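# Close the refrigerator door fully and gently

## Task

Get the refrigerator door completely closed, so that it stays shut without the robot holding it. The attempt fails if the door is slammed open or shut, if any object drops a long way, or if the robot tips over or finishes leaning.

## Robot and tools

ROBOT. TidyBot++ is a single-arm mobile robot. Its base is 0.54 m long, 0.50 m wide and 0.38 m tall and rolls on four powered casters. On top sits a seven-joint arm with a two-finger gripper. The shoulder is 0.12 m ahead of the base centre and 0.68 m above the floor. There are two cameras: base_camera (pinhole, 644x364) and wrist_camera (fisheye, 644x476, looks along the hand). The arm begins folded with the hand pointing down. In that pose the hand sticks out up to 0.08 m past the front of the base.

FRAMES. The base frame has its origin on the floor below the base centre, with x forward, y left and z up. hand_pose is reported in this frame and gives the point midway between the finger pads. Its z axis runs out along the fingers, and its y axis is the direction the fingers open and close. The odometry frame is the base frame as it was at the start. base_odometry comes from wheel turns, so wheel slip shows up as movement, and it drifts a few cm and some degrees over many moves. Heading is positive to the left, within -3.142 to 3.142. base_tilt is in degrees, positive when the robot leans forward or right. Expect roughly 1 degree of fixed bias.

execute_actions. Arguments: "actions", a list holding one action or nothing, and optional "cameras" (base_camera, wrist_camera or all; omitted or null gives all, [] gives none). An empty list only returns state and images. The action may have "base", "joints" and "speeds", and its motions begin at the same moment.
- base: exactly one relative move from where the base currently is. translate_m is metres straight ahead (negative backs up), range -2 to 2. strafe_m is metres sideways, left positive, range -2 to 2. rotate_rad is radians of turn in place, counter-clockwise from above positive, range -6.3 to 6.3.
- joints: absolute target angles in radians, named individually; leave out any you don't want to change. joint_1_rad: any angle, spins the whole arm about vertical, positive clockwise from above (opposite to rotate_rad). joint_2_rad: shoulder, -2.249 to 2.249. joint_3_rad: any angle, rolls the upper arm; starts near 3.14. joint_4_rad: elbow, -2.579 to 2.579. joint_5_rad: any angle, rolls the forearm. joint_6_rad: wrist, -2.099 to 2.099. joint_7_rad: any angle, rolls the hand; when pointing down, positive is counter-clockwise from above, and at 1.57 the fingers open toward the robot's left and right. gripper_pos: 0 fully open to 1 fully closed; the gap is roughly 85 x (1 - gripper_pos) mm. Any-angle joints go the short way, so turn in steps below half a revolution. Completion tolerance is ±0.039 for joints 1 to 4, ±0.056 for joints 5 to 7, ±0.03 for the gripper.
- speeds: optional lower caps for this action only: translate_m and strafe_m 0.05 to 0.5 m/s, rotate_rad 0.1 to 1.57 rad/s (the maximum is the default). A base move needing over 8.667 s is rejected, and no action runs past 15 s. Unknown keys or values out of range reject the whole call with no motion.

ARM GEOMETRY. Upper arm 0.42 m, forearm 0.31 m, hand 0.31 m to the hand point. With joint_1_rad 0, joint_3_rad 3.14 and joint_5_rad 0, the arm moves in the robot's forward-vertical plane. Tilt from vertical (forward positive): upper arm = joint_2_rad, forearm = joint_2_rad - joint_4_rad, hand = that minus joint_6_rad. Summing length x sin gives forward reach from the shoulder, and summing length x cos gives height above it. A downward-pointing hand reaches at most about 0.94 m high, and only near the base. Joints turn at up to 1.39 rad/s (1.22 for joints 5 to 7).

wait: "seconds" from 0 to 10; nothing new is sent and the current state and images come back. zoom_image: "camera" plus "region" [x0, y0, x1, y1] in pixels from the image's top-left, no larger than 504x504, applied to that camera's latest full image. finished_scene: "scene" is the number of the scene being ended; this is final and reports whether the door counted as closed, so the door must stay shut after the robot lets go.

RESULT LINES. base_status and joint_status report how each motion ended. "done": reached (for the base, the wheels turned the full amount, even if slipping). "off_target": stopped away from the target and may still be pushing. "contact_stop"/"time_out": the target is dropped and the joint or base holds where it stopped. A blocked base pushes until timing out and may still say "done" well short of the target. "joint command not followed" plus "cause:" means arm targets were held back, usually to avoid the arm hitting itself; those targets may be retried on later actions. There is no guard against the arm hitting the base. "ARM HIT" flags a hard collision with the base or arm. on_its_own lists motion you did not command. motor_effort gives percent of maximum per motor, with the peak in brackets; the readings are noisy and biased. If a stop is reported, later calls in the same reply are skipped. While you think, the robot keeps holding its last command.

ACCURACY. Friction can leave joints a little off while still showing done; to correct, send last command + (desired - measured). hand_pose may be 1 to 2 cm wrong; trust the images. Carried loads make the arm sag.

AVOID. Push and swing the door slowly; a fast swing counts as a slam. Don't drive the base while the arm is caught on something high (about 0.8 m up or more), because the robot can tip. Strong horizontal forces on a raised hand can lift wheels; retract the arm or back off to level it. Torque sensors fault above 104.5 N m (joints 1 to 4) or 51.3 N m (joints 5 to 7), freezing the arm and gripper for 10 s; warnings appear at 56.7 and 29.4. Motors holding loads heat up: a MOTOR HOT warning starts at 60 °C, and at 75 °C an OVER-TEMPERATURE FAULT makes the arm sink. Don't knock anything off shelves, and avoid hard hits and shoves.

Each tool is called after "Call:" by a JSON object that holds its "method" and its "body".

## Session

Call:
{"method": "execute_actions", "body": {"actions": []}}

Scene clock: 0.00 s.
base_odometry: x=+0.000 y=+0.000 heading=+0.000 (m, m, rad; odometry frame)
base_tilt: forward=+0.1 right=-0.8 (deg)
base_status: not commanded
joint_positions: joint_1_rad=-0.021 joint_2_rad=-0.314 joint_3_rad=+3.146 joint_4_rad=-2.520 joint_5_rad=-0.046 joint_6_rad=-0.857 joint_7_rad=+1.551 gripper_pos=+0.000
joint_status: not commanded
motor_effort: joint_1_rad=+0 joint_2_rad=-3 joint_3_rad=-1 joint_4_rad=+14 joint_5_rad=+1 joint_6_rad=+1 joint_7_rad=+0 (%)
hand_pose: x=+0.2666 y=+0.0149 z=+0.5854 quat_wxyz=(-0.019, +0.999, -0.016, +0.039) (m; base frame)
pictures: base_camera, wrist_camera
Images, in order (width x height): base_camera 644x364, wrist_camera 644x476.

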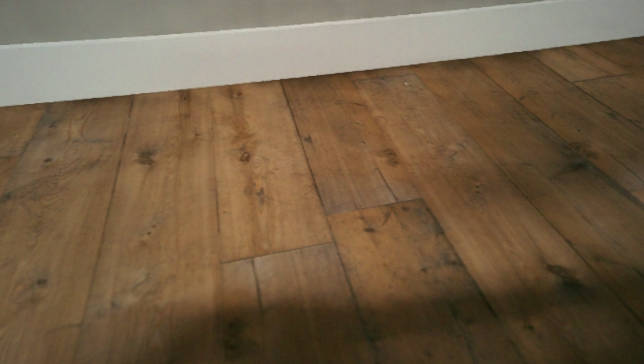

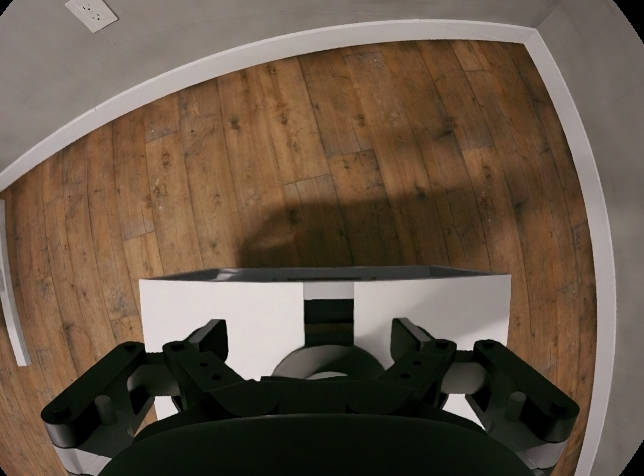

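Point the hand forward-ish and turn left.

Call:
{"method": "execute_actions", "body": {"actions": [{"base":{"rotate_rad":2.2},"joints":{"joint_6_rad":0.3}}]}}

Scene clock: 3.00 s.
base_odometry: x=+0.000 y=+0.000 heading=+2.200 (m, m, rad; odometry frame)
base_tilt: forward=+0.1 right=-0.9 (deg)
base_status: done
joint_positions: joint_1_rad=-0.021 joint_2_rad=-0.314 joint_3_rad=+3.146 joint_4_rad=-2.515 joint_5_rad=-0.046 joint_6_rad=+0.304 joint_7_rad=+1.551 gripper_pos=+0.000
joint_status: all done
motor_effort: joint_1_rad=+0(1) joint_2_rad=-6(7) joint_3_rad=-2(1) joint_4_rad=+19(19) joint_5_rad=+1(1) joint_6_rad=+9(9) joint_7_rad=+0(0) (%)
hand_pose: x=+0.5378 y=+0.0039 z=+0.7968 quat_wxyz=(-0.018, +0.812, -0.024, +0.582) (m; base frame)
pictures: base_camera, wrist_camera
Images, in order (width x height): base_camera 644x364, wrist_camera 644x476.

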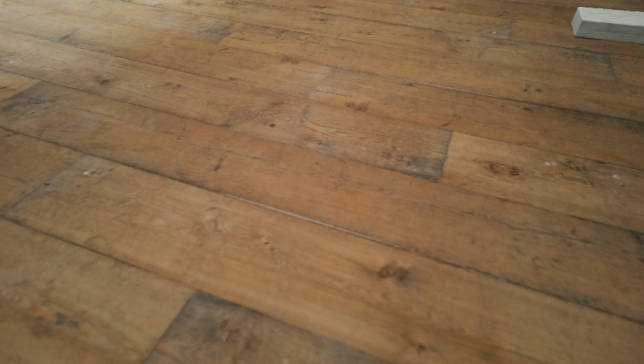

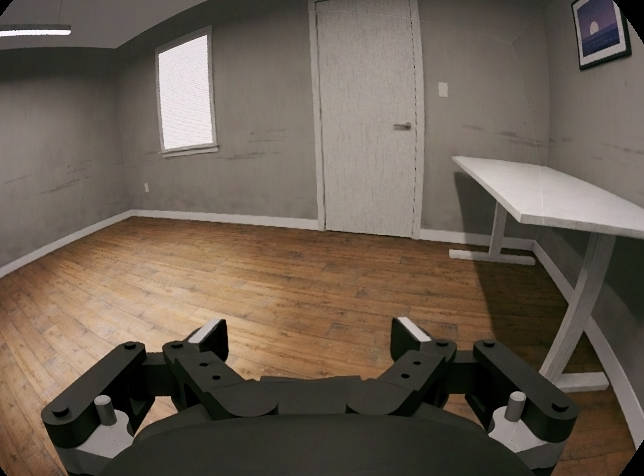

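Call:
{"method": "execute_actions", "body": {"actions": [{"base":{"rotate_rad":1.5}}]}}

Scene clock: 65.73 s.
base_odometry: x=+0.000 y=+0.000 heading=-2.584 (m, m, rad; odometry frame)
base_tilt: forward=+0.2 right=-0.9 (deg)
base_status: done
joint_positions: joint_1_rad=-0.021 joint_2_rad=-0.314 joint_3_rad=+3.146 joint_4_rad=-2.515 joint_5_rad=-0.046 joint_6_rad=+0.304 joint_7_rad=+1.551 gripper_pos=+0.000
joint_status: not commanded
motor_effort: joint_1_rad=+0(1) joint_2_rad=-7(7) joint_3_rad=-1(0) joint_4_rad=+19(19) joint_5_rad=+1(2) joint_6_rad=+9(9) joint_7_rad=+0(0) (%)
hand_pose: x=+0.5378 y=+0.0039 z=+0.7968 quat_wxyz=(-0.018, +0.812, -0.023, +0.582) (m; base frame)
pictures: base_camera, wrist_camera
Images, in order (width x height): base_camera 644x364, wrist_camera 644x476.

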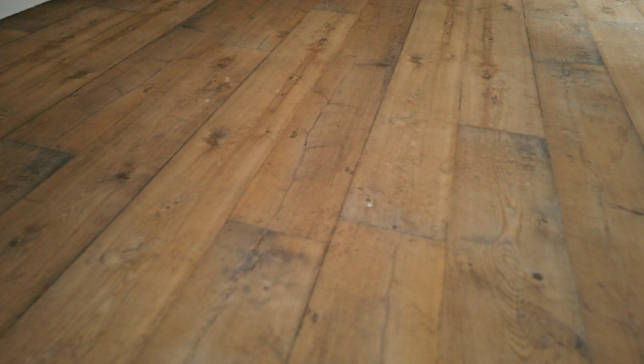

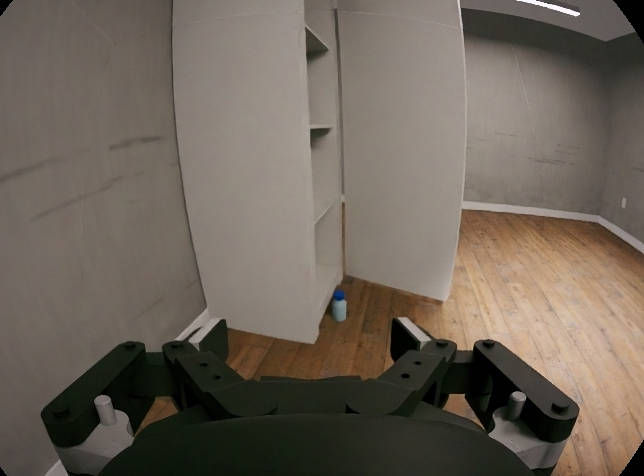

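Call:
{"method": "execute_actions", "body": {"actions": [{"base":{"rotate_rad":-0.45},"joints":{"joint_6_rad":-0.5}}], "cameras": []}}

Call:
{"method": "execute_actions", "body": {"actions": [{"base":{"translate_m":1.2}}], "cameras": []}}

Call:
{"method": "execute_actions", "body": {"actions": [{"base":{"rotate_rad":0.97}}]}}

Scene clock: 69.07 s.
base_odometry: x=+0.000 y=+0.000 heading=-3.033 (m, m, rad; odometry frame)
base_tilt: forward=+0.2 right=-1.0 (deg)
base_status: done
joint_positions: joint_1_rad=-0.021 joint_2_rad=-0.314 joint_3_rad=+3.146 joint_4_rad=-2.519 joint_5_rad=-0.046 joint_6_rad=-0.502 joint_7_rad=+1.551 gripper_pos=+0.000
joint_status: all done
motor_effort: joint_1_rad=+0(1) joint_2_rad=-4(7) joint_3_rad=-1(0) joint_4_rad=+16(19) joint_5_rad=+1(1) joint_6_rad=+4(9) joint_7_rad=+0(0) (%)
hand_pose: x=+0.3732 y=+0.0127 z=+0.6134 quat_wxyz=(-0.020, +0.976, -0.019, +0.215) (m; base frame)
pictures: none
No camera images: the call's "cameras" was empty. Leave "cameras" out to get every camera's image.

Scene clock: 72.80 s.
base_odometry: x=-1.193 y=-0.129 heading=-3.034 (m, m, rad; odometry frame)
base_tilt: forward=+0.2 right=-0.9 (deg)
base_status: done
joint_positions: joint_1_rad=-0.021 joint_2_rad=-0.314 joint_3_rad=+3.146 joint_4_rad=-2.519 joint_5_rad=-0.046 joint_6_rad=-0.502 joint_7_rad=+1.551 gripper_pos=+0.000
joint_status: not commanded
motor_effort: joint_1_rad=-1(0) joint_2_rad=-4(6) joint_3_rad=-2(1) joint_4_rad=+16(17) joint_5_rad=+1(1) joint_6_rad=+4(5) joint_7_rad=+0(0) (%)
hand_pose: x=+0.3732 y=+0.0127 z=+0.6134 quat_wxyz=(-0.020, +0.976, -0.019, +0.215) (m; base frame)
pictures: none
No camera images: the call's "cameras" was empty. Leave "cameras" out to get every camera's image.

Scene clock: 74.67 s.
base_odometry: x=-1.193 y=-0.129 heading=-2.064 (m, m, rad; odometry frame)
base_tilt: forward=+0.1 right=-0.8 (deg)
base_status: done
joint_positions: joint_1_rad=-0.021 joint_2_rad=-0.314 joint_3_rad=+3.146 joint_4_rad=-2.519 joint_5_rad=-0.046 joint_6_rad=-0.502 joint_7_rad=+1.551 gripper_pos=+0.000
joint_status: not commanded
motor_effort: joint_1_rad=+0(0) joint_2_rad=-4(4) joint_3_rad=-2(1) joint_4_rad=+16(16) joint_5_rad=+1(1) joint_6_rad=+4(4) joint_7_rad=+0(0) (%)
hand_pose: x=+0.3732 y=+0.0127 z=+0.6134 quat_wxyz=(-0.020, +0.976, -0.019, +0.215) (m; base frame)
pictures: base_camera, wrist_camera
Images, in order (width x height): base_camera 644x364, wrist_camera 644x476.

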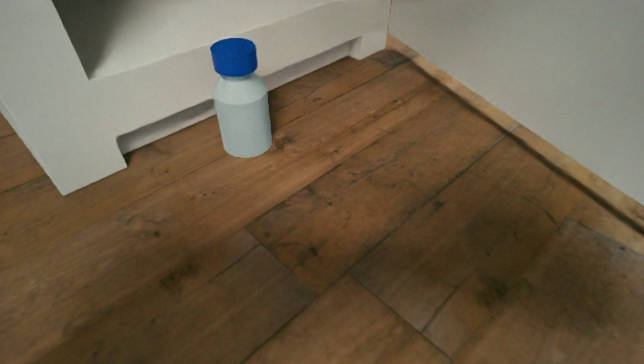

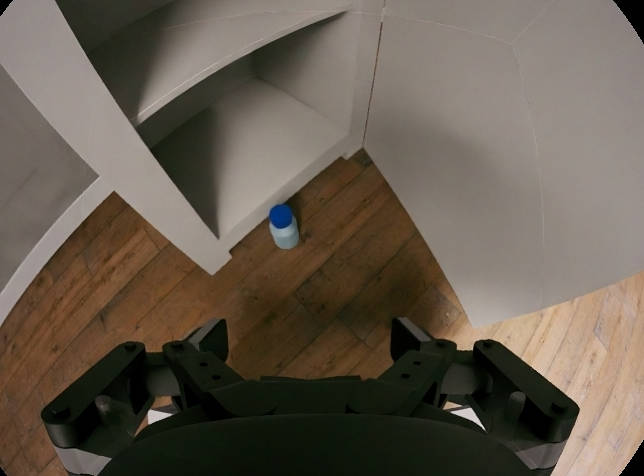

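Call:
{"method": "execute_actions", "body": {"actions": [{"base":{"rotate_rad":0.13}}], "cameras": []}}

Call:
{"method": "execute_actions", "body": {"actions": [{"base":{"translate_m":-0.1},"joints":{"joint_1_rad":0,"joint_5_rad":0,"joint_2_rad":1.55,"joint_4_rad":-1.75,"joint_6_rad":0.8}}]}}

Scene clock: 76.77 s.
base_odometry: x=-1.193 y=-0.129 heading=-1.935 (m, m, rad; odometry frame)
base_tilt: forward=+0.1 right=-0.9 (deg)
base_status: done
joint_positions: joint_1_rad=-0.021 joint_2_rad=-0.314 joint_3_rad=+3.146 joint_4_rad=-2.519 joint_5_rad=-0.046 joint_6_rad=-0.502 joint_7_rad=+1.551 gripper_pos=+0.000
joint_status: not commanded
motor_effort: joint_1_rad=+0(0) joint_2_rad=-4(4) joint_3_rad=-1(0) joint_4_rad=+16(16) joint_5_rad=+1(1) joint_6_rad=+4(4) joint_7_rad=+0(0) (%)
hand_pose: x=+0.3732 y=+0.0127 z=+0.6134 quat_wxyz=(-0.020, +0.976, -0.019, +0.215) (m; base frame)
pictures: none
No camera images: the call's "cameras" was empty. Leave "cameras" out to get every camera's image.

Scene clock: 79.77 s.
base_odometry: x=-1.158 y=-0.035 heading=-1.934 (m, m, rad; odometry frame)
base_tilt: forward=+0.1 right=-0.8 (deg)
base_status: done
joint_positions: joint_1_rad=-0.021 joint_2_rad=+1.541 joint_3_rad=+3.146 joint_4_rad=-1.764 joint_5_rad=-0.042 joint_6_rad=+0.777 joint_7_rad=+1.551 gripper_pos=+0.000
joint_status: all done
motor_effort: joint_1_rad=+0(1) joint_2_rad=-35(37) joint_3_rad=-2(2) joint_4_rad=-1(16) joint_5_rad=+1(1) joint_6_rad=+6(5) joint_7_rad=+0(0) (%)
hand_pose: x=+0.6675 y=+0.0012 z=+0.1298 quat_wxyz=(+0.005, +0.953, -0.018, +0.302) (m; base frame)
pictures: base_camera, wrist_camera
Images, in order (width x height): base_camera 644x364, wrist_camera 644x476.

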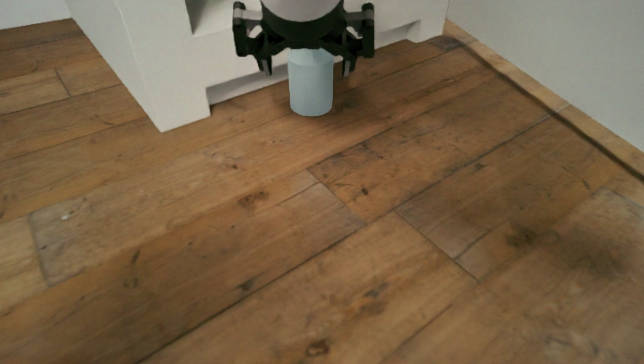

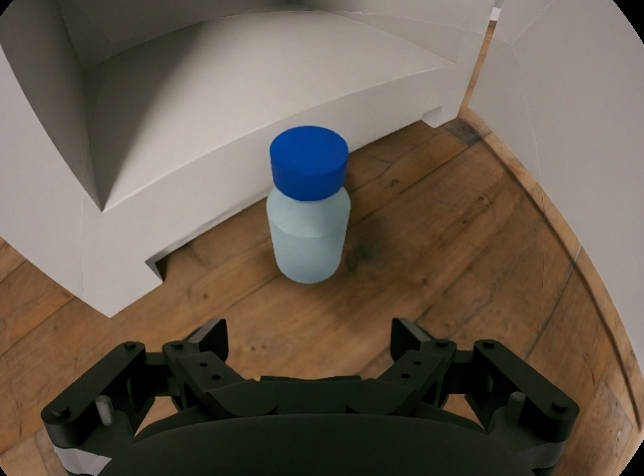

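Call:
{"method": "execute_actions", "body": {"actions": [{"base":{"translate_m":0.11},"speeds":{"translate_m":0.15}}]}}

Scene clock: 81.40 s.
base_odometry: x=-1.197 y=-0.138 heading=-1.933 (m, m, rad; odometry frame)
base_tilt: forward=+0.2 right=-0.9 (deg)
base_status: done
joint_positions: joint_1_rad=-0.020 joint_2_rad=+1.542 joint_3_rad=+3.146 joint_4_rad=-1.755 joint_5_rad=-0.042 joint_6_rad=+0.780 joint_7_rad=+1.551 gripper_pos=+0.000
joint_status: not commanded
motor_effort: joint_1_rad=+0(1) joint_2_rad=-35(36) joint_3_rad=-2(2) joint_4_rad=-1(1) joint_5_rad=+1(1) joint_6_rad=+5(6) joint_7_rad=+0(0) (%)
hand_pose: x=+0.6730 y=+0.0008 z=+0.1311 quat_wxyz=(+0.005, +0.951, -0.018, +0.308) (m; base frame)
pictures: base_camera, wrist_camera
Images, in order (width x height): base_camera 644x364, wrist_camera 644x476.

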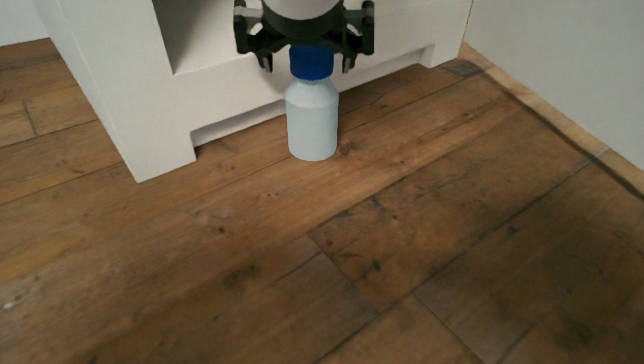

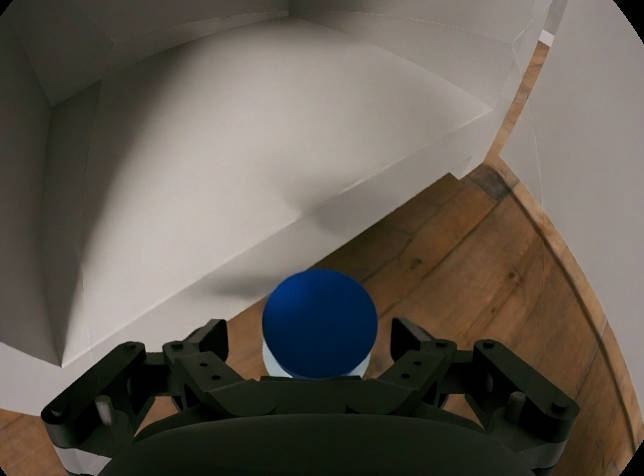

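Call:
{"method": "execute_actions", "body": {"actions": [{"base":{"translate_m":0.04},"joints":{"joint_2_rad":1.585}}]}}

Call:
{"method": "execute_actions", "body": {"actions": [{"joints":{"gripper_pos":1}}]}}

Scene clock: 82.90 s.
base_odometry: x=-1.211 y=-0.176 heading=-1.933 (m, m, rad; odometry frame)
base_tilt: forward=+0.1 right=-0.9 (deg)
base_status: done
joint_positions: joint_1_rad=-0.020 joint_2_rad=+1.575 joint_3_rad=+3.146 joint_4_rad=-1.754 joint_5_rad=-0.042 joint_6_rad=+0.780 joint_7_rad=+1.551 gripper_pos=+0.000
joint_status: all done
motor_effort: joint_1_rad=+0(1) joint_2_rad=-34(35) joint_3_rad=-2(3) joint_4_rad=-2(0) joint_5_rad=+1(1) joint_6_rad=+6(6) joint_7_rad=+0(0) (%)
hand_pose: x=+0.6549 y=+0.0004 z=+0.1128 quat_wxyz=(+0.006, +0.956, -0.018, +0.292) (m; base frame)
pictures: base_camera, wrist_camera
Images, in order (width x height): base_camera 644x364, wrist_camera 644x476.

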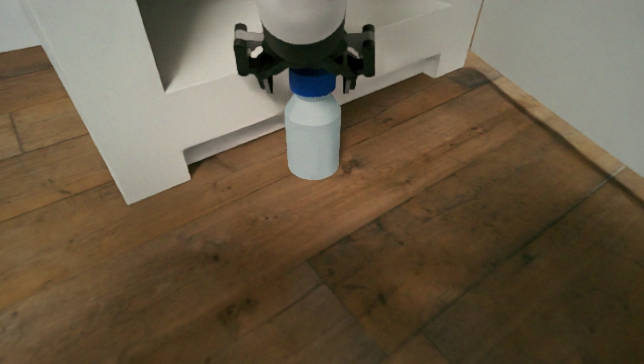

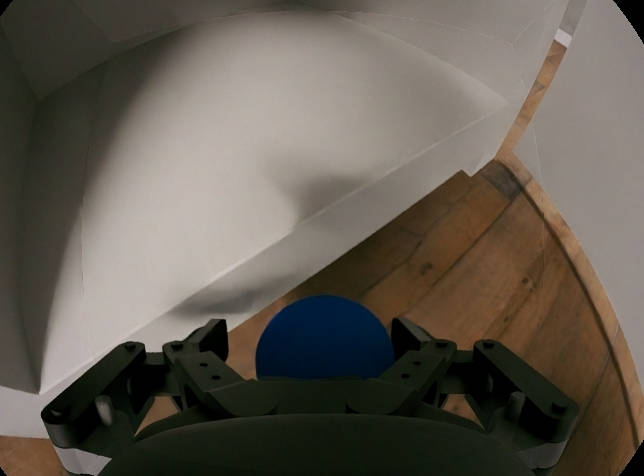

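Scene clock: 84.00 s.
base_odometry: x=-1.211 y=-0.176 heading=-1.933 (m, m, rad; odometry frame)
base_tilt: forward=+0.2 right=-0.9 (deg)
base_status: not commanded
joint_positions: joint_1_rad=-0.019 joint_2_rad=+1.575 joint_3_rad=+3.146 joint_4_rad=-1.754 joint_5_rad=-0.041 joint_6_rad=+0.783 joint_7_rad=+1.551 gripper_pos=+0.417
joint_status: gripper_pos off_target (ended at +0.417, target +1.000)
motor_effort: joint_1_rad=+0(2) joint_2_rad=-32(36) joint_3_rad=-2(4) joint_4_rad=-2(3) joint_5_rad=+1(2) joint_6_rad=+5(7) joint_7_rad=+0(0) (%)
hand_pose: x=+0.6555 y=+0.0000 z=+0.1132 quat_wxyz=(+0.006, +0.956, -0.018, +0.293) (m; base frame)
pictures: base_camera, wrist_camera
Images, in order (width x height): base_camera 644x364, wrist_camera 644x476.

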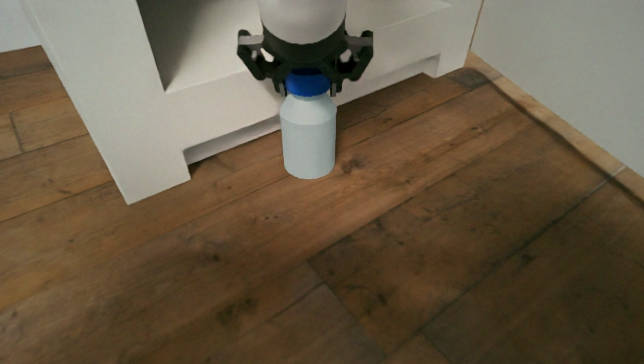

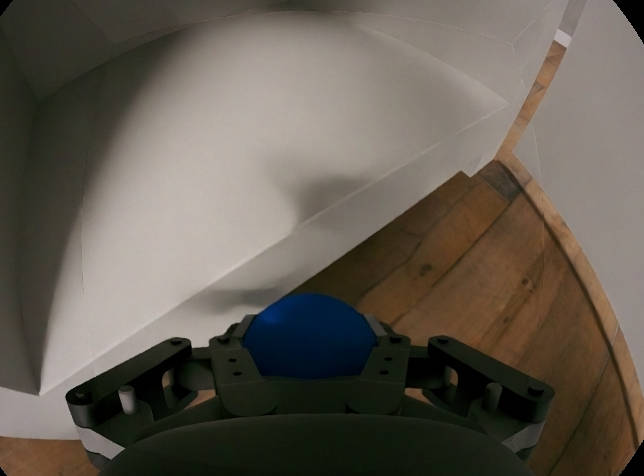

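Call:
{"method": "execute_actions", "body": {"actions": [{"base":{"translate_m":-0.45},"joints":{"joint_2_rad":1.5}}], "cameras": []}}

Call:
{"method": "execute_actions", "body": {"actions": [{"base":{"rotate_rad":0.95}}], "cameras": []}}

Call:
{"method": "execute_actions", "body": {"actions": [{"joints":{"joint_2_rad":1.585}}]}}

Call:
{"method": "execute_actions", "body": {"actions": [{"joints":{"gripper_pos":0}}], "cameras": []}}

Call:
{"method": "execute_actions", "body": {"actions": [{"base":{"translate_m":-0.3}}], "cameras": []}}

Call:
{"method": "execute_actions", "body": {"actions": [{"base":{"strafe_m":-1.55},"joints":{"joint_2_rad":-0.35,"joint_4_rad":-2.5,"joint_6_rad":-0.4}}]}}

Scene clock: 87.63 s.
base_odometry: x=-1.051 y=+0.245 heading=-1.933 (m, m, rad; odometry frame)
base_tilt: forward=+0.2 right=-0.9 (deg)
base_status: done
joint_positions: joint_1_rad=-0.014 joint_2_rad=+1.527 joint_3_rad=+3.146 joint_4_rad=-1.758 joint_5_rad=-0.040 joint_6_rad=+0.784 joint_7_rad=+1.551 gripper_pos=+0.417
joint_status: all done
motor_effort: joint_1_rad=+0(2) joint_2_rad=-38(40) joint_3_rad=-3(3) joint_4_rad=+0(3) joint_5_rad=+1(1) joint_6_rad=+7(9) joint_7_rad=+0(0) (%)
hand_pose: x=+0.6803 y=-0.0020 z=+0.1396 quat_wxyz=(+0.006, +0.949, -0.020, +0.315) (m; base frame)
pictures: none
No camera images: the call's "cameras" was empty. Leave "cameras" out to get every camera's image.

Scene clock: 89.70 s.
base_odometry: x=-1.051 y=+0.245 heading=-0.983 (m, m, rad; odometry frame)
base_tilt: forward=+0.1 right=-0.9 (deg)
base_status: done
joint_positions: joint_1_rad=-0.010 joint_2_rad=+1.527 joint_3_rad=+3.138 joint_4_rad=-1.756 joint_5_rad=-0.032 joint_6_rad=+0.784 joint_7_rad=+1.551 gripper_pos=+0.417
joint_status: not commanded
motor_effort: joint_1_rad=+0(6) joint_2_rad=-39(40) joint_3_rad=-3(5) joint_4_rad=+1(1) joint_5_rad=+1(0) joint_6_rad=+8(9) joint_7_rad=+0(0) (%)
hand_pose: x=+0.6816 y=+0.0019 z=+0.1399 quat_wxyz=(+0.001, +0.949, -0.019, +0.316) (m; base frame)
pictures: none
No camera images: the call's "cameras" was empty. Leave "cameras" out to get every camera's image.

Scene clock: 90.57 s.
base_odometry: x=-1.051 y=+0.245 heading=-0.983 (m, m, rad; odometry frame)
base_tilt: forward=+0.2 right=-0.9 (deg)
base_status: not commanded
joint_positions: joint_1_rad=-0.010 joint_2_rad=+1.578 joint_3_rad=+3.138 joint_4_rad=-1.756 joint_5_rad=-0.032 joint_6_rad=+0.793 joint_7_rad=+1.551 gripper_pos=+0.417
joint_status: all done
motor_effort: joint_1_rad=+0(2) joint_2_rad=-34(39) joint_3_rad=-2(3) joint_4_rad=-1(1) joint_5_rad=+1(1) joint_6_rad=+6(8) joint_7_rad=+0(1) (%)
hand_pose: x=+0.6554 y=+0.0015 z=+0.1135 quat_wxyz=(+0.002, +0.955, -0.019, +0.296) (m; base frame)
pictures: base_camera, wrist_camera
Images, in order (width x height): base_camera 644x364, wrist_camera 644x476.

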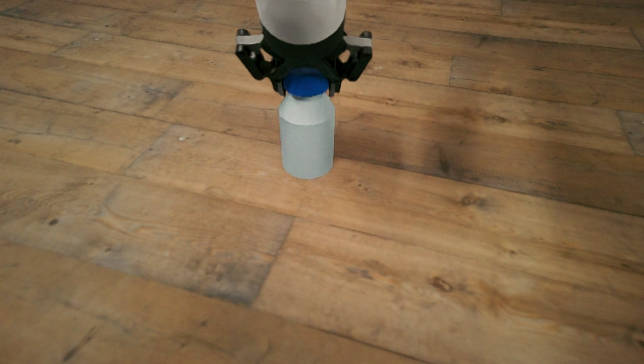

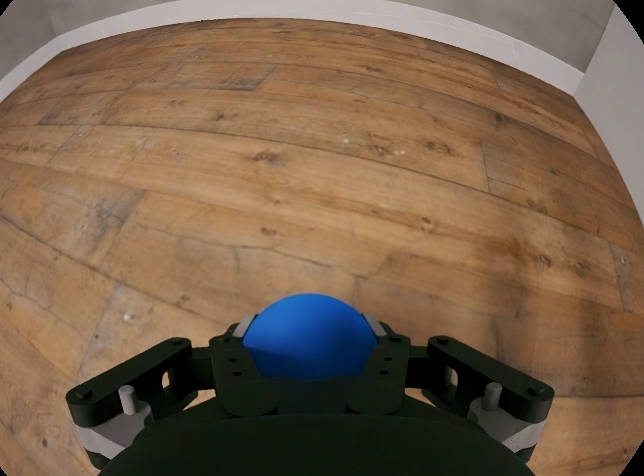

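Scene clock: 91.67 s.
base_odometry: x=-1.051 y=+0.245 heading=-0.983 (m, m, rad; odometry frame)
base_tilt: forward=+0.1 right=-1.0 (deg)
base_status: not commanded
joint_positions: joint_1_rad=-0.010 joint_2_rad=+1.579 joint_3_rad=+3.138 joint_4_rad=-1.756 joint_5_rad=-0.032 joint_6_rad=+0.793 joint_7_rad=+1.551 gripper_pos=+0.000
joint_status: all done
motor_effort: joint_1_rad=+0(0) joint_2_rad=-34(35) joint_3_rad=-3(3) joint_4_rad=-1(1) joint_5_rad=+1(1) joint_6_rad=+5(7) joint_7_rad=+0(0) (%)
hand_pose: x=+0.6548 y=+0.0015 z=+0.1130 quat_wxyz=(+0.002, +0.955, -0.019, +0.295) (m; base frame)
pictures: none
No camera images: the call's "cameras" was empty. Leave "cameras" out to get every camera's image.

Scene clock: 93.50 s.
base_odometry: x=-1.218 y=+0.495 heading=-0.983 (m, m, rad; odometry frame)
base_tilt: forward=+0.1 right=-0.9 (deg)
base_status: done
joint_positions: joint_1_rad=-0.010 joint_2_rad=+1.581 joint_3_rad=+3.138 joint_4_rad=-1.755 joint_5_rad=-0.032 joint_6_rad=+0.793 joint_7_rad=+1.551 gripper_pos=+0.000
joint_status: not commanded
motor_effort: joint_1_rad=+0(1) joint_2_rad=-34(36) joint_3_rad=-2(2) joint_4_rad=-1(0) joint_5_rad=+1(1) joint_6_rad=+6(6) joint_7_rad=+0(0) (%)
hand_pose: x=+0.6542 y=+0.0015 z=+0.1120 quat_wxyz=(+0.002, +0.955, -0.019, +0.295) (m; base frame)
pictures: none
No camera images: the call's "cameras" was empty. Leave "cameras" out to get every camera's image.

Scene clock: 101.07 s.
TORQUE WARNING: joint_1_rad reached its warning level (56.7 N m).
base_odometry: x=-2.502 y=-0.369 heading=-0.978 (m, m, rad; odometry frame)
base_tilt: forward=+0.2 right=-0.9 (deg)
base_status: strafe_m time_out (by the wheels' count: -1.547 of -1.550)
joint_positions: joint_1_rad=-0.099 joint_2_rad=-0.323 joint_3_rad=+3.045 joint_4_rad=-2.460 joint_5_rad=-0.043 joint_6_rad=-0.369 joint_7_rad=+1.551 gripper_pos=+0.000
joint_status: joint_4_rad off_target (ended at -2.460, target -2.500); the others done
motor_effort: joint_1_rad=+21(51) joint_2_rad=-9(37) joint_3_rad=+21(45) joint_4_rad=+11(22) joint_5_rad=+8(26) joint_6_rad=+2(8) joint_7_rad=+0(1) (%)
hand_pose: x=+0.4278 y=+0.0652 z=+0.6610 quat_wxyz=(-0.032, +0.948, +0.069, +0.311) (m; base frame)
pictures: base_camera, wrist_camera
Images, in order (width x height): base_camera 644x364, wrist_camera 644x476.

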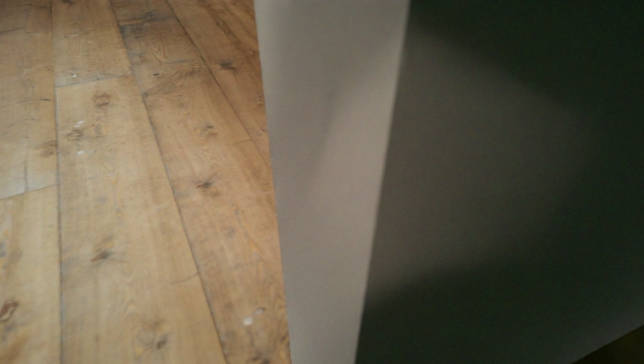

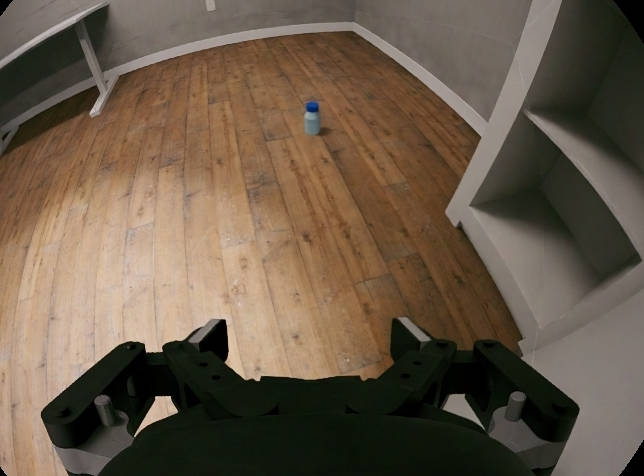

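Call:
{"method": "execute_actions", "body": {"actions": [{"base":{"strafe_m":0.15}}], "cameras": []}}

Call:
{"method": "execute_actions", "body": {"actions": [{"base":{"translate_m":-0.3},"speeds":{"translate_m":0.2}}]}}

Scene clock: 103.23 s.
base_odometry: x=-2.377 y=-0.285 heading=-0.979 (m, m, rad; odometry frame)
base_tilt: forward=+0.1 right=-0.9 (deg)
base_status: done
joint_positions: joint_1_rad=-0.003 joint_2_rad=-0.338 joint_3_rad=+3.148 joint_4_rad=-2.493 joint_5_rad=-0.040 joint_6_rad=-0.379 joint_7_rad=+1.551 gripper_pos=+0.000
joint_status: not commanded
motor_effort: joint_1_rad=+0(20) joint_2_rad=-4(10) joint_3_rad=-1(19) joint_4_rad=+17(18) joint_5_rad=+1(8) joint_6_rad=+5(6) joint_7_rad=+0(1) (%)
hand_pose: x=+0.4197 y=+0.0051 z=+0.6500 quat_wxyz=(-0.016, +0.954, -0.026, +0.299) (m; base frame)
pictures: none
No camera images: the call's "cameras" was empty. Leave "cameras" out to get every camera's image.

Scene clock: 105.47 s.
base_odometry: x=-2.545 y=-0.036 heading=-0.979 (m, m, rad; odometry frame)
base_tilt: forward=+0.2 right=-0.9 (deg)
base_status: done
joint_positions: joint_1_rad=-0.003 joint_2_rad=-0.341 joint_3_rad=+3.148 joint_4_rad=-2.493 joint_5_rad=-0.040 joint_6_rad=-0.380 joint_7_rad=+1.551 gripper_pos=+0.000
joint_status: not commanded
motor_effort: joint_1_rad=+0(0) joint_2_rad=-5(7) joint_3_rad=-1(0) joint_4_rad=+17(18) joint_5_rad=+1(1) joint_6_rad=+6(6) joint_7_rad=+0(0) (%)
hand_pose: x=+0.4193 y=+0.0052 z=+0.6505 quat_wxyz=(-0.016, +0.954, -0.026, +0.300) (m; base frame)
pictures: base_camera, wrist_camera
Images, in order (width x height): base_camera 644x364, wrist_camera 644x476.

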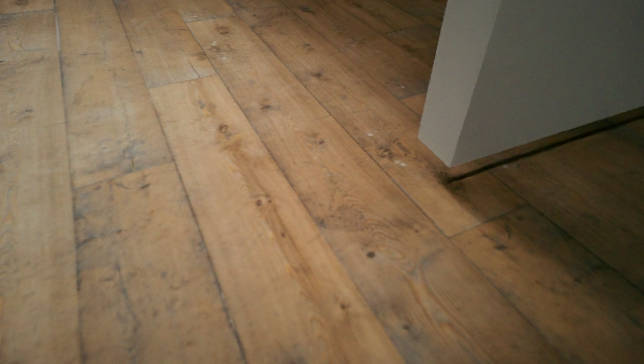

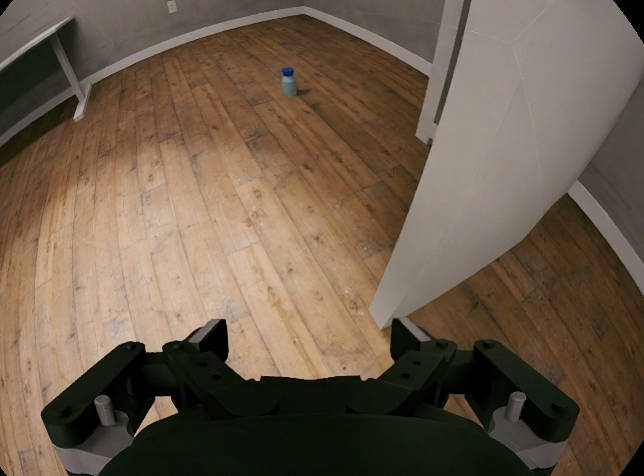

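Call:
{"method": "execute_actions", "body": {"actions": [{"base":{"strafe_m":-0.1},"joints":{"joint_1_rad":-1.5,"joint_6_rad":-0.9}}], "cameras": []}}

Call:
{"method": "execute_actions", "body": {"actions": [{"base":{"translate_m":0.9},"speeds":{"translate_m":0.12}}], "cameras": ["base_camera"]}}

Call:
{"method": "execute_actions", "body": {"actions": [{"joints":{"joint_1_rad":-0.2}}]}}

Scene clock: 109.43 s.
base_odometry: x=-2.628 y=-0.091 heading=-0.979 (m, m, rad; odometry frame)
base_tilt: forward=+0.2 right=-0.9 (deg)
base_status: done
joint_positions: joint_1_rad=-1.481 joint_2_rad=-0.341 joint_3_rad=+3.148 joint_4_rad=-2.493 joint_5_rad=-0.040 joint_6_rad=-0.878 joint_7_rad=+1.551 gripper_pos=+0.000
joint_status: all done
motor_effort: joint_1_rad=+0(1) joint_2_rad=-2(4) joint_3_rad=-1(1) joint_4_rad=+15(17) joint_5_rad=+1(1) joint_6_rad=+2(5) joint_7_rad=+0(0) (%)
hand_pose: x=+0.1231 y=+0.1571 z=+0.5965 quat_wxyz=(-0.050, +0.753, +0.655, +0.029) (m; base frame)
pictures: none
No camera images: the call's "cameras" was empty. Leave "cameras" out to get every camera's image.

Scene clock: 117.47 s.
base_odometry: x=-2.126 y=-0.839 heading=-0.979 (m, m, rad; odometry frame)
base_tilt: forward=+0.1 right=-0.9 (deg)
base_status: done
joint_positions: joint_1_rad=-1.481 joint_2_rad=-0.341 joint_3_rad=+3.148 joint_4_rad=-2.493 joint_5_rad=-0.039 joint_6_rad=-0.879 joint_7_rad=+1.551 gripper_pos=+0.000
joint_status: not commanded
motor_effort: joint_1_rad=+0(0) joint_2_rad=-2(3) joint_3_rad=-1(1) joint_4_rad=+14(15) joint_5_rad=+1(0) joint_6_rad=+2(2) joint_7_rad=+0(0) (%)
hand_pose: x=+0.1232 y=+0.1567 z=+0.5965 quat_wxyz=(-0.050, +0.753, +0.655, +0.029) (m; base frame)
pictures: base_camera
Images, in order (width x height): base_camera 644x364.

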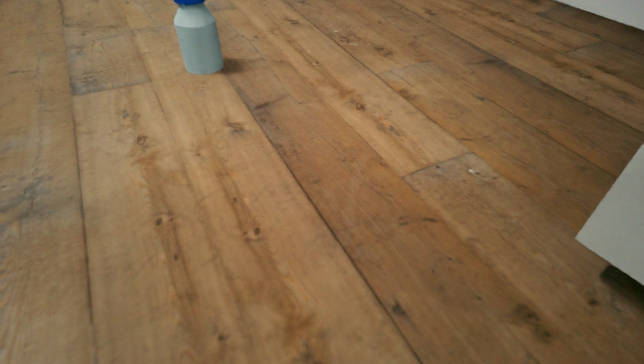

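Scene clock: 120.03 s.
base_odometry: x=-2.126 y=-0.839 heading=-0.979 (m, m, rad; odometry frame)
base_tilt: forward=+0.1 right=-0.9 (deg)
base_status: not commanded
joint_positions: joint_1_rad=-0.219 joint_2_rad=-0.341 joint_3_rad=+3.148 joint_4_rad=-2.493 joint_5_rad=-0.039 joint_6_rad=-0.879 joint_7_rad=+1.551 gripper_pos=+0.000
joint_status: all done
motor_effort: joint_1_rad=+0(0) joint_2_rad=-2(2) joint_3_rad=-1(2) joint_4_rad=+15(15) joint_5_rad=+1(1) joint_6_rad=+1(1) joint_7_rad=+0(0) (%)
hand_pose: x=+0.2696 y=+0.0437 z=+0.5965 quat_wxyz=(-0.023, +0.995, +0.085, +0.053) (m; base frame)
pictures: base_camera, wrist_camera
Images, in order (width x height): base_camera 644x364, wrist_camera 644x476.

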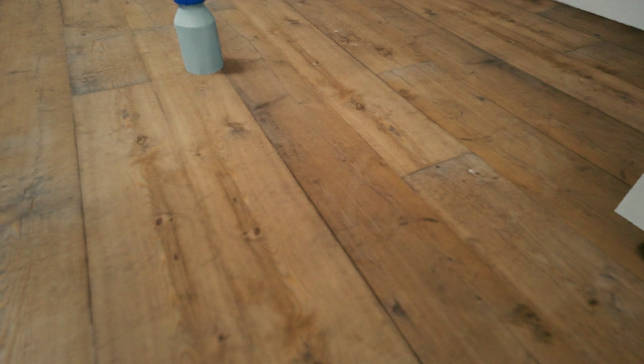

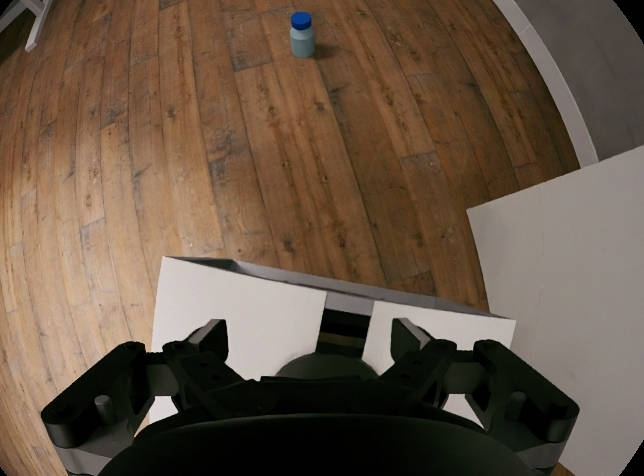

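Call:
{"method": "execute_actions", "body": {"actions": [{"base":{"strafe_m":-0.14},"speeds":{"strafe_m":0.07}}]}}

Scene clock: 123.13 s.
base_odometry: x=-2.242 y=-0.917 heading=-0.979 (m, m, rad; odometry frame)
base_tilt: forward=+0.2 right=-0.9 (deg)
base_status: done
joint_positions: joint_1_rad=-0.219 joint_2_rad=-0.341 joint_3_rad=+3.148 joint_4_rad=-2.493 joint_5_rad=-0.039 joint_6_rad=-0.879 joint_7_rad=+1.551 gripper_pos=+0.000
joint_status: not commanded
motor_effort: joint_1_rad=+0(0) joint_2_rad=-2(3) joint_3_rad=+0(1) joint_4_rad=+15(15) joint_5_rad=+1(0) joint_6_rad=+1(2) joint_7_rad=+0(0) (%)
hand_pose: x=+0.2696 y=+0.0437 z=+0.5965 quat_wxyz=(-0.023, +0.995, +0.085, +0.053) (m; base frame)
pictures: base_camera, wrist_camera
Images, in order (width x height): base_camera 644x364, wrist_camera 644x476.

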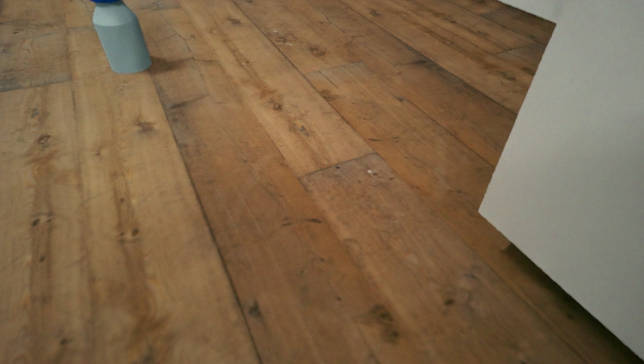

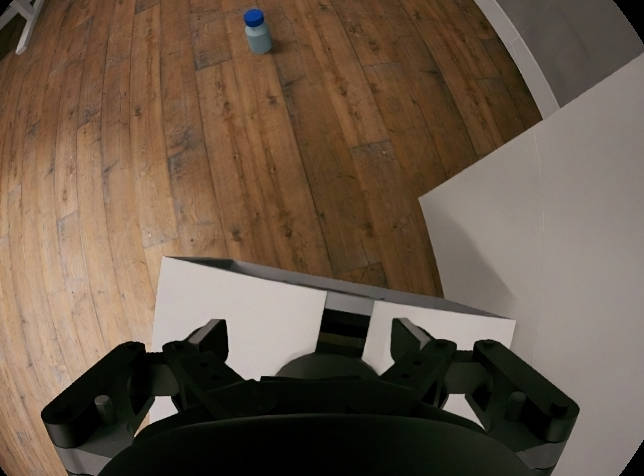

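Looks nearly parallel; press to confirm.

Call:
{"method": "execute_actions", "body": {"actions": [{"base":{"strafe_m":-0.07},"speeds":{"strafe_m":0.05}}]}}

Call:
{"method": "execute_actions", "body": {"actions": [{"base":{"strafe_m":0.07}}]}}

Scene clock: 127.33 s.
base_odometry: x=-2.298 y=-0.954 heading=-0.978 (m, m, rad; odometry frame)
base_tilt: forward=+0.1 right=-0.9 (deg)
base_status: strafe_m time_out (by the wheels' count: -0.067 of -0.070)
joint_positions: joint_1_rad=-0.219 joint_2_rad=-0.342 joint_3_rad=+3.148 joint_4_rad=-2.493 joint_5_rad=-0.037 joint_6_rad=-0.880 joint_7_rad=+1.551 gripper_pos=+0.000
joint_status: not commanded
motor_effort: joint_1_rad=+0(0) joint_2_rad=-3(4) joint_3_rad=-2(0) joint_4_rad=+14(15) joint_5_rad=+1(0) joint_6_rad=+1(2) joint_7_rad=+0(0) (%)
hand_pose: x=+0.2692 y=+0.0432 z=+0.5965 quat_wxyz=(-0.022, +0.995, +0.085, +0.052) (m; base frame)
pictures: base_camera, wrist_camera
Images, in order (width x height): base_camera 644x364, wrist_camera 644x476.

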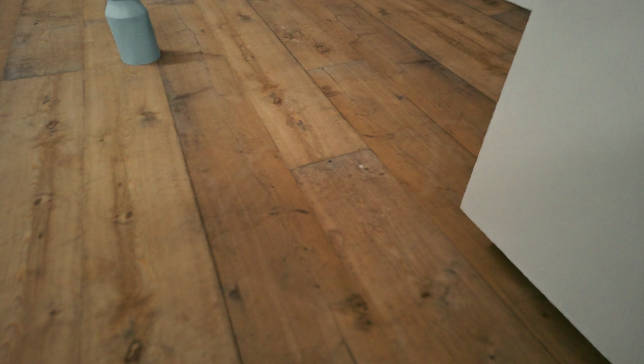

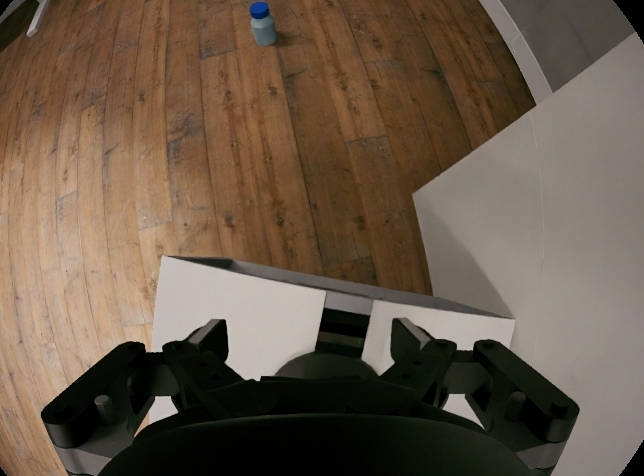

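not run: a stop came earlier in this reply.

Call:
{"method": "execute_actions", "body": {"actions": [{"base":{"strafe_m":0.07}}]}}

Call:
{"method": "finished_scene", "body": {"scene": 1}}

Scene clock: 128.97 s.
base_odometry: x=-2.240 y=-0.915 heading=-0.978 (m, m, rad; odometry frame)
base_tilt: forward=+0.2 right=-1.0 (deg)
base_status: done
joint_positions: joint_1_rad=-0.219 joint_2_rad=-0.342 joint_3_rad=+3.148 joint_4_rad=-2.493 joint_5_rad=-0.037 joint_6_rad=-0.880 joint_7_rad=+1.551 gripper_pos=+0.000
joint_status: not commanded
motor_effort: joint_1_rad=+0(0) joint_2_rad=-2(2) joint_3_rad=-2(1) joint_4_rad=+15(15) joint_5_rad=+1(0) joint_6_rad=+2(1) joint_7_rad=+0(0) (%)
hand_pose: x=+0.2692 y=+0.0432 z=+0.5965 quat_wxyz=(-0.022, +0.995, +0.085, +0.052) (m; base frame)
pictures: base_camera, wrist_camera
Images, in order (width x height): base_camera 644x364, wrist_camera 644x476.

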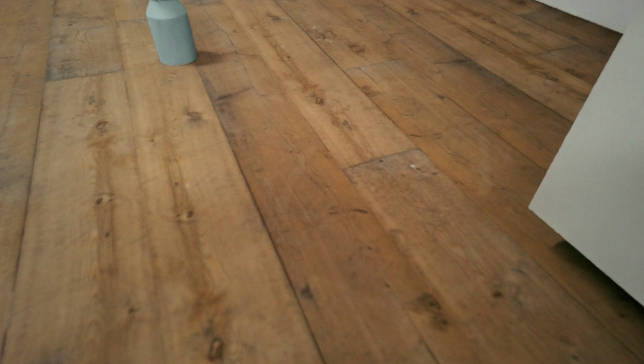

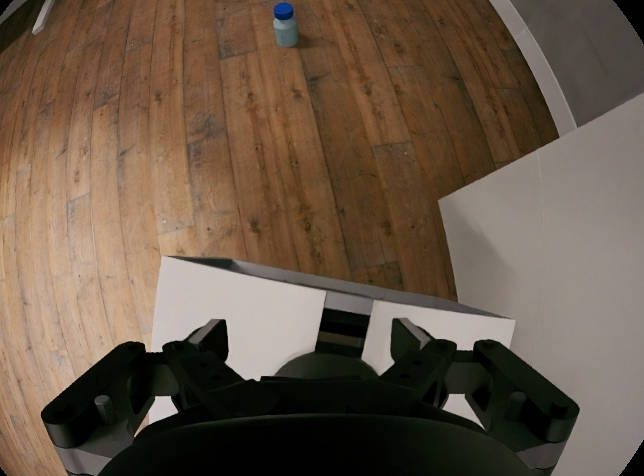

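The scene is finished: the task was done.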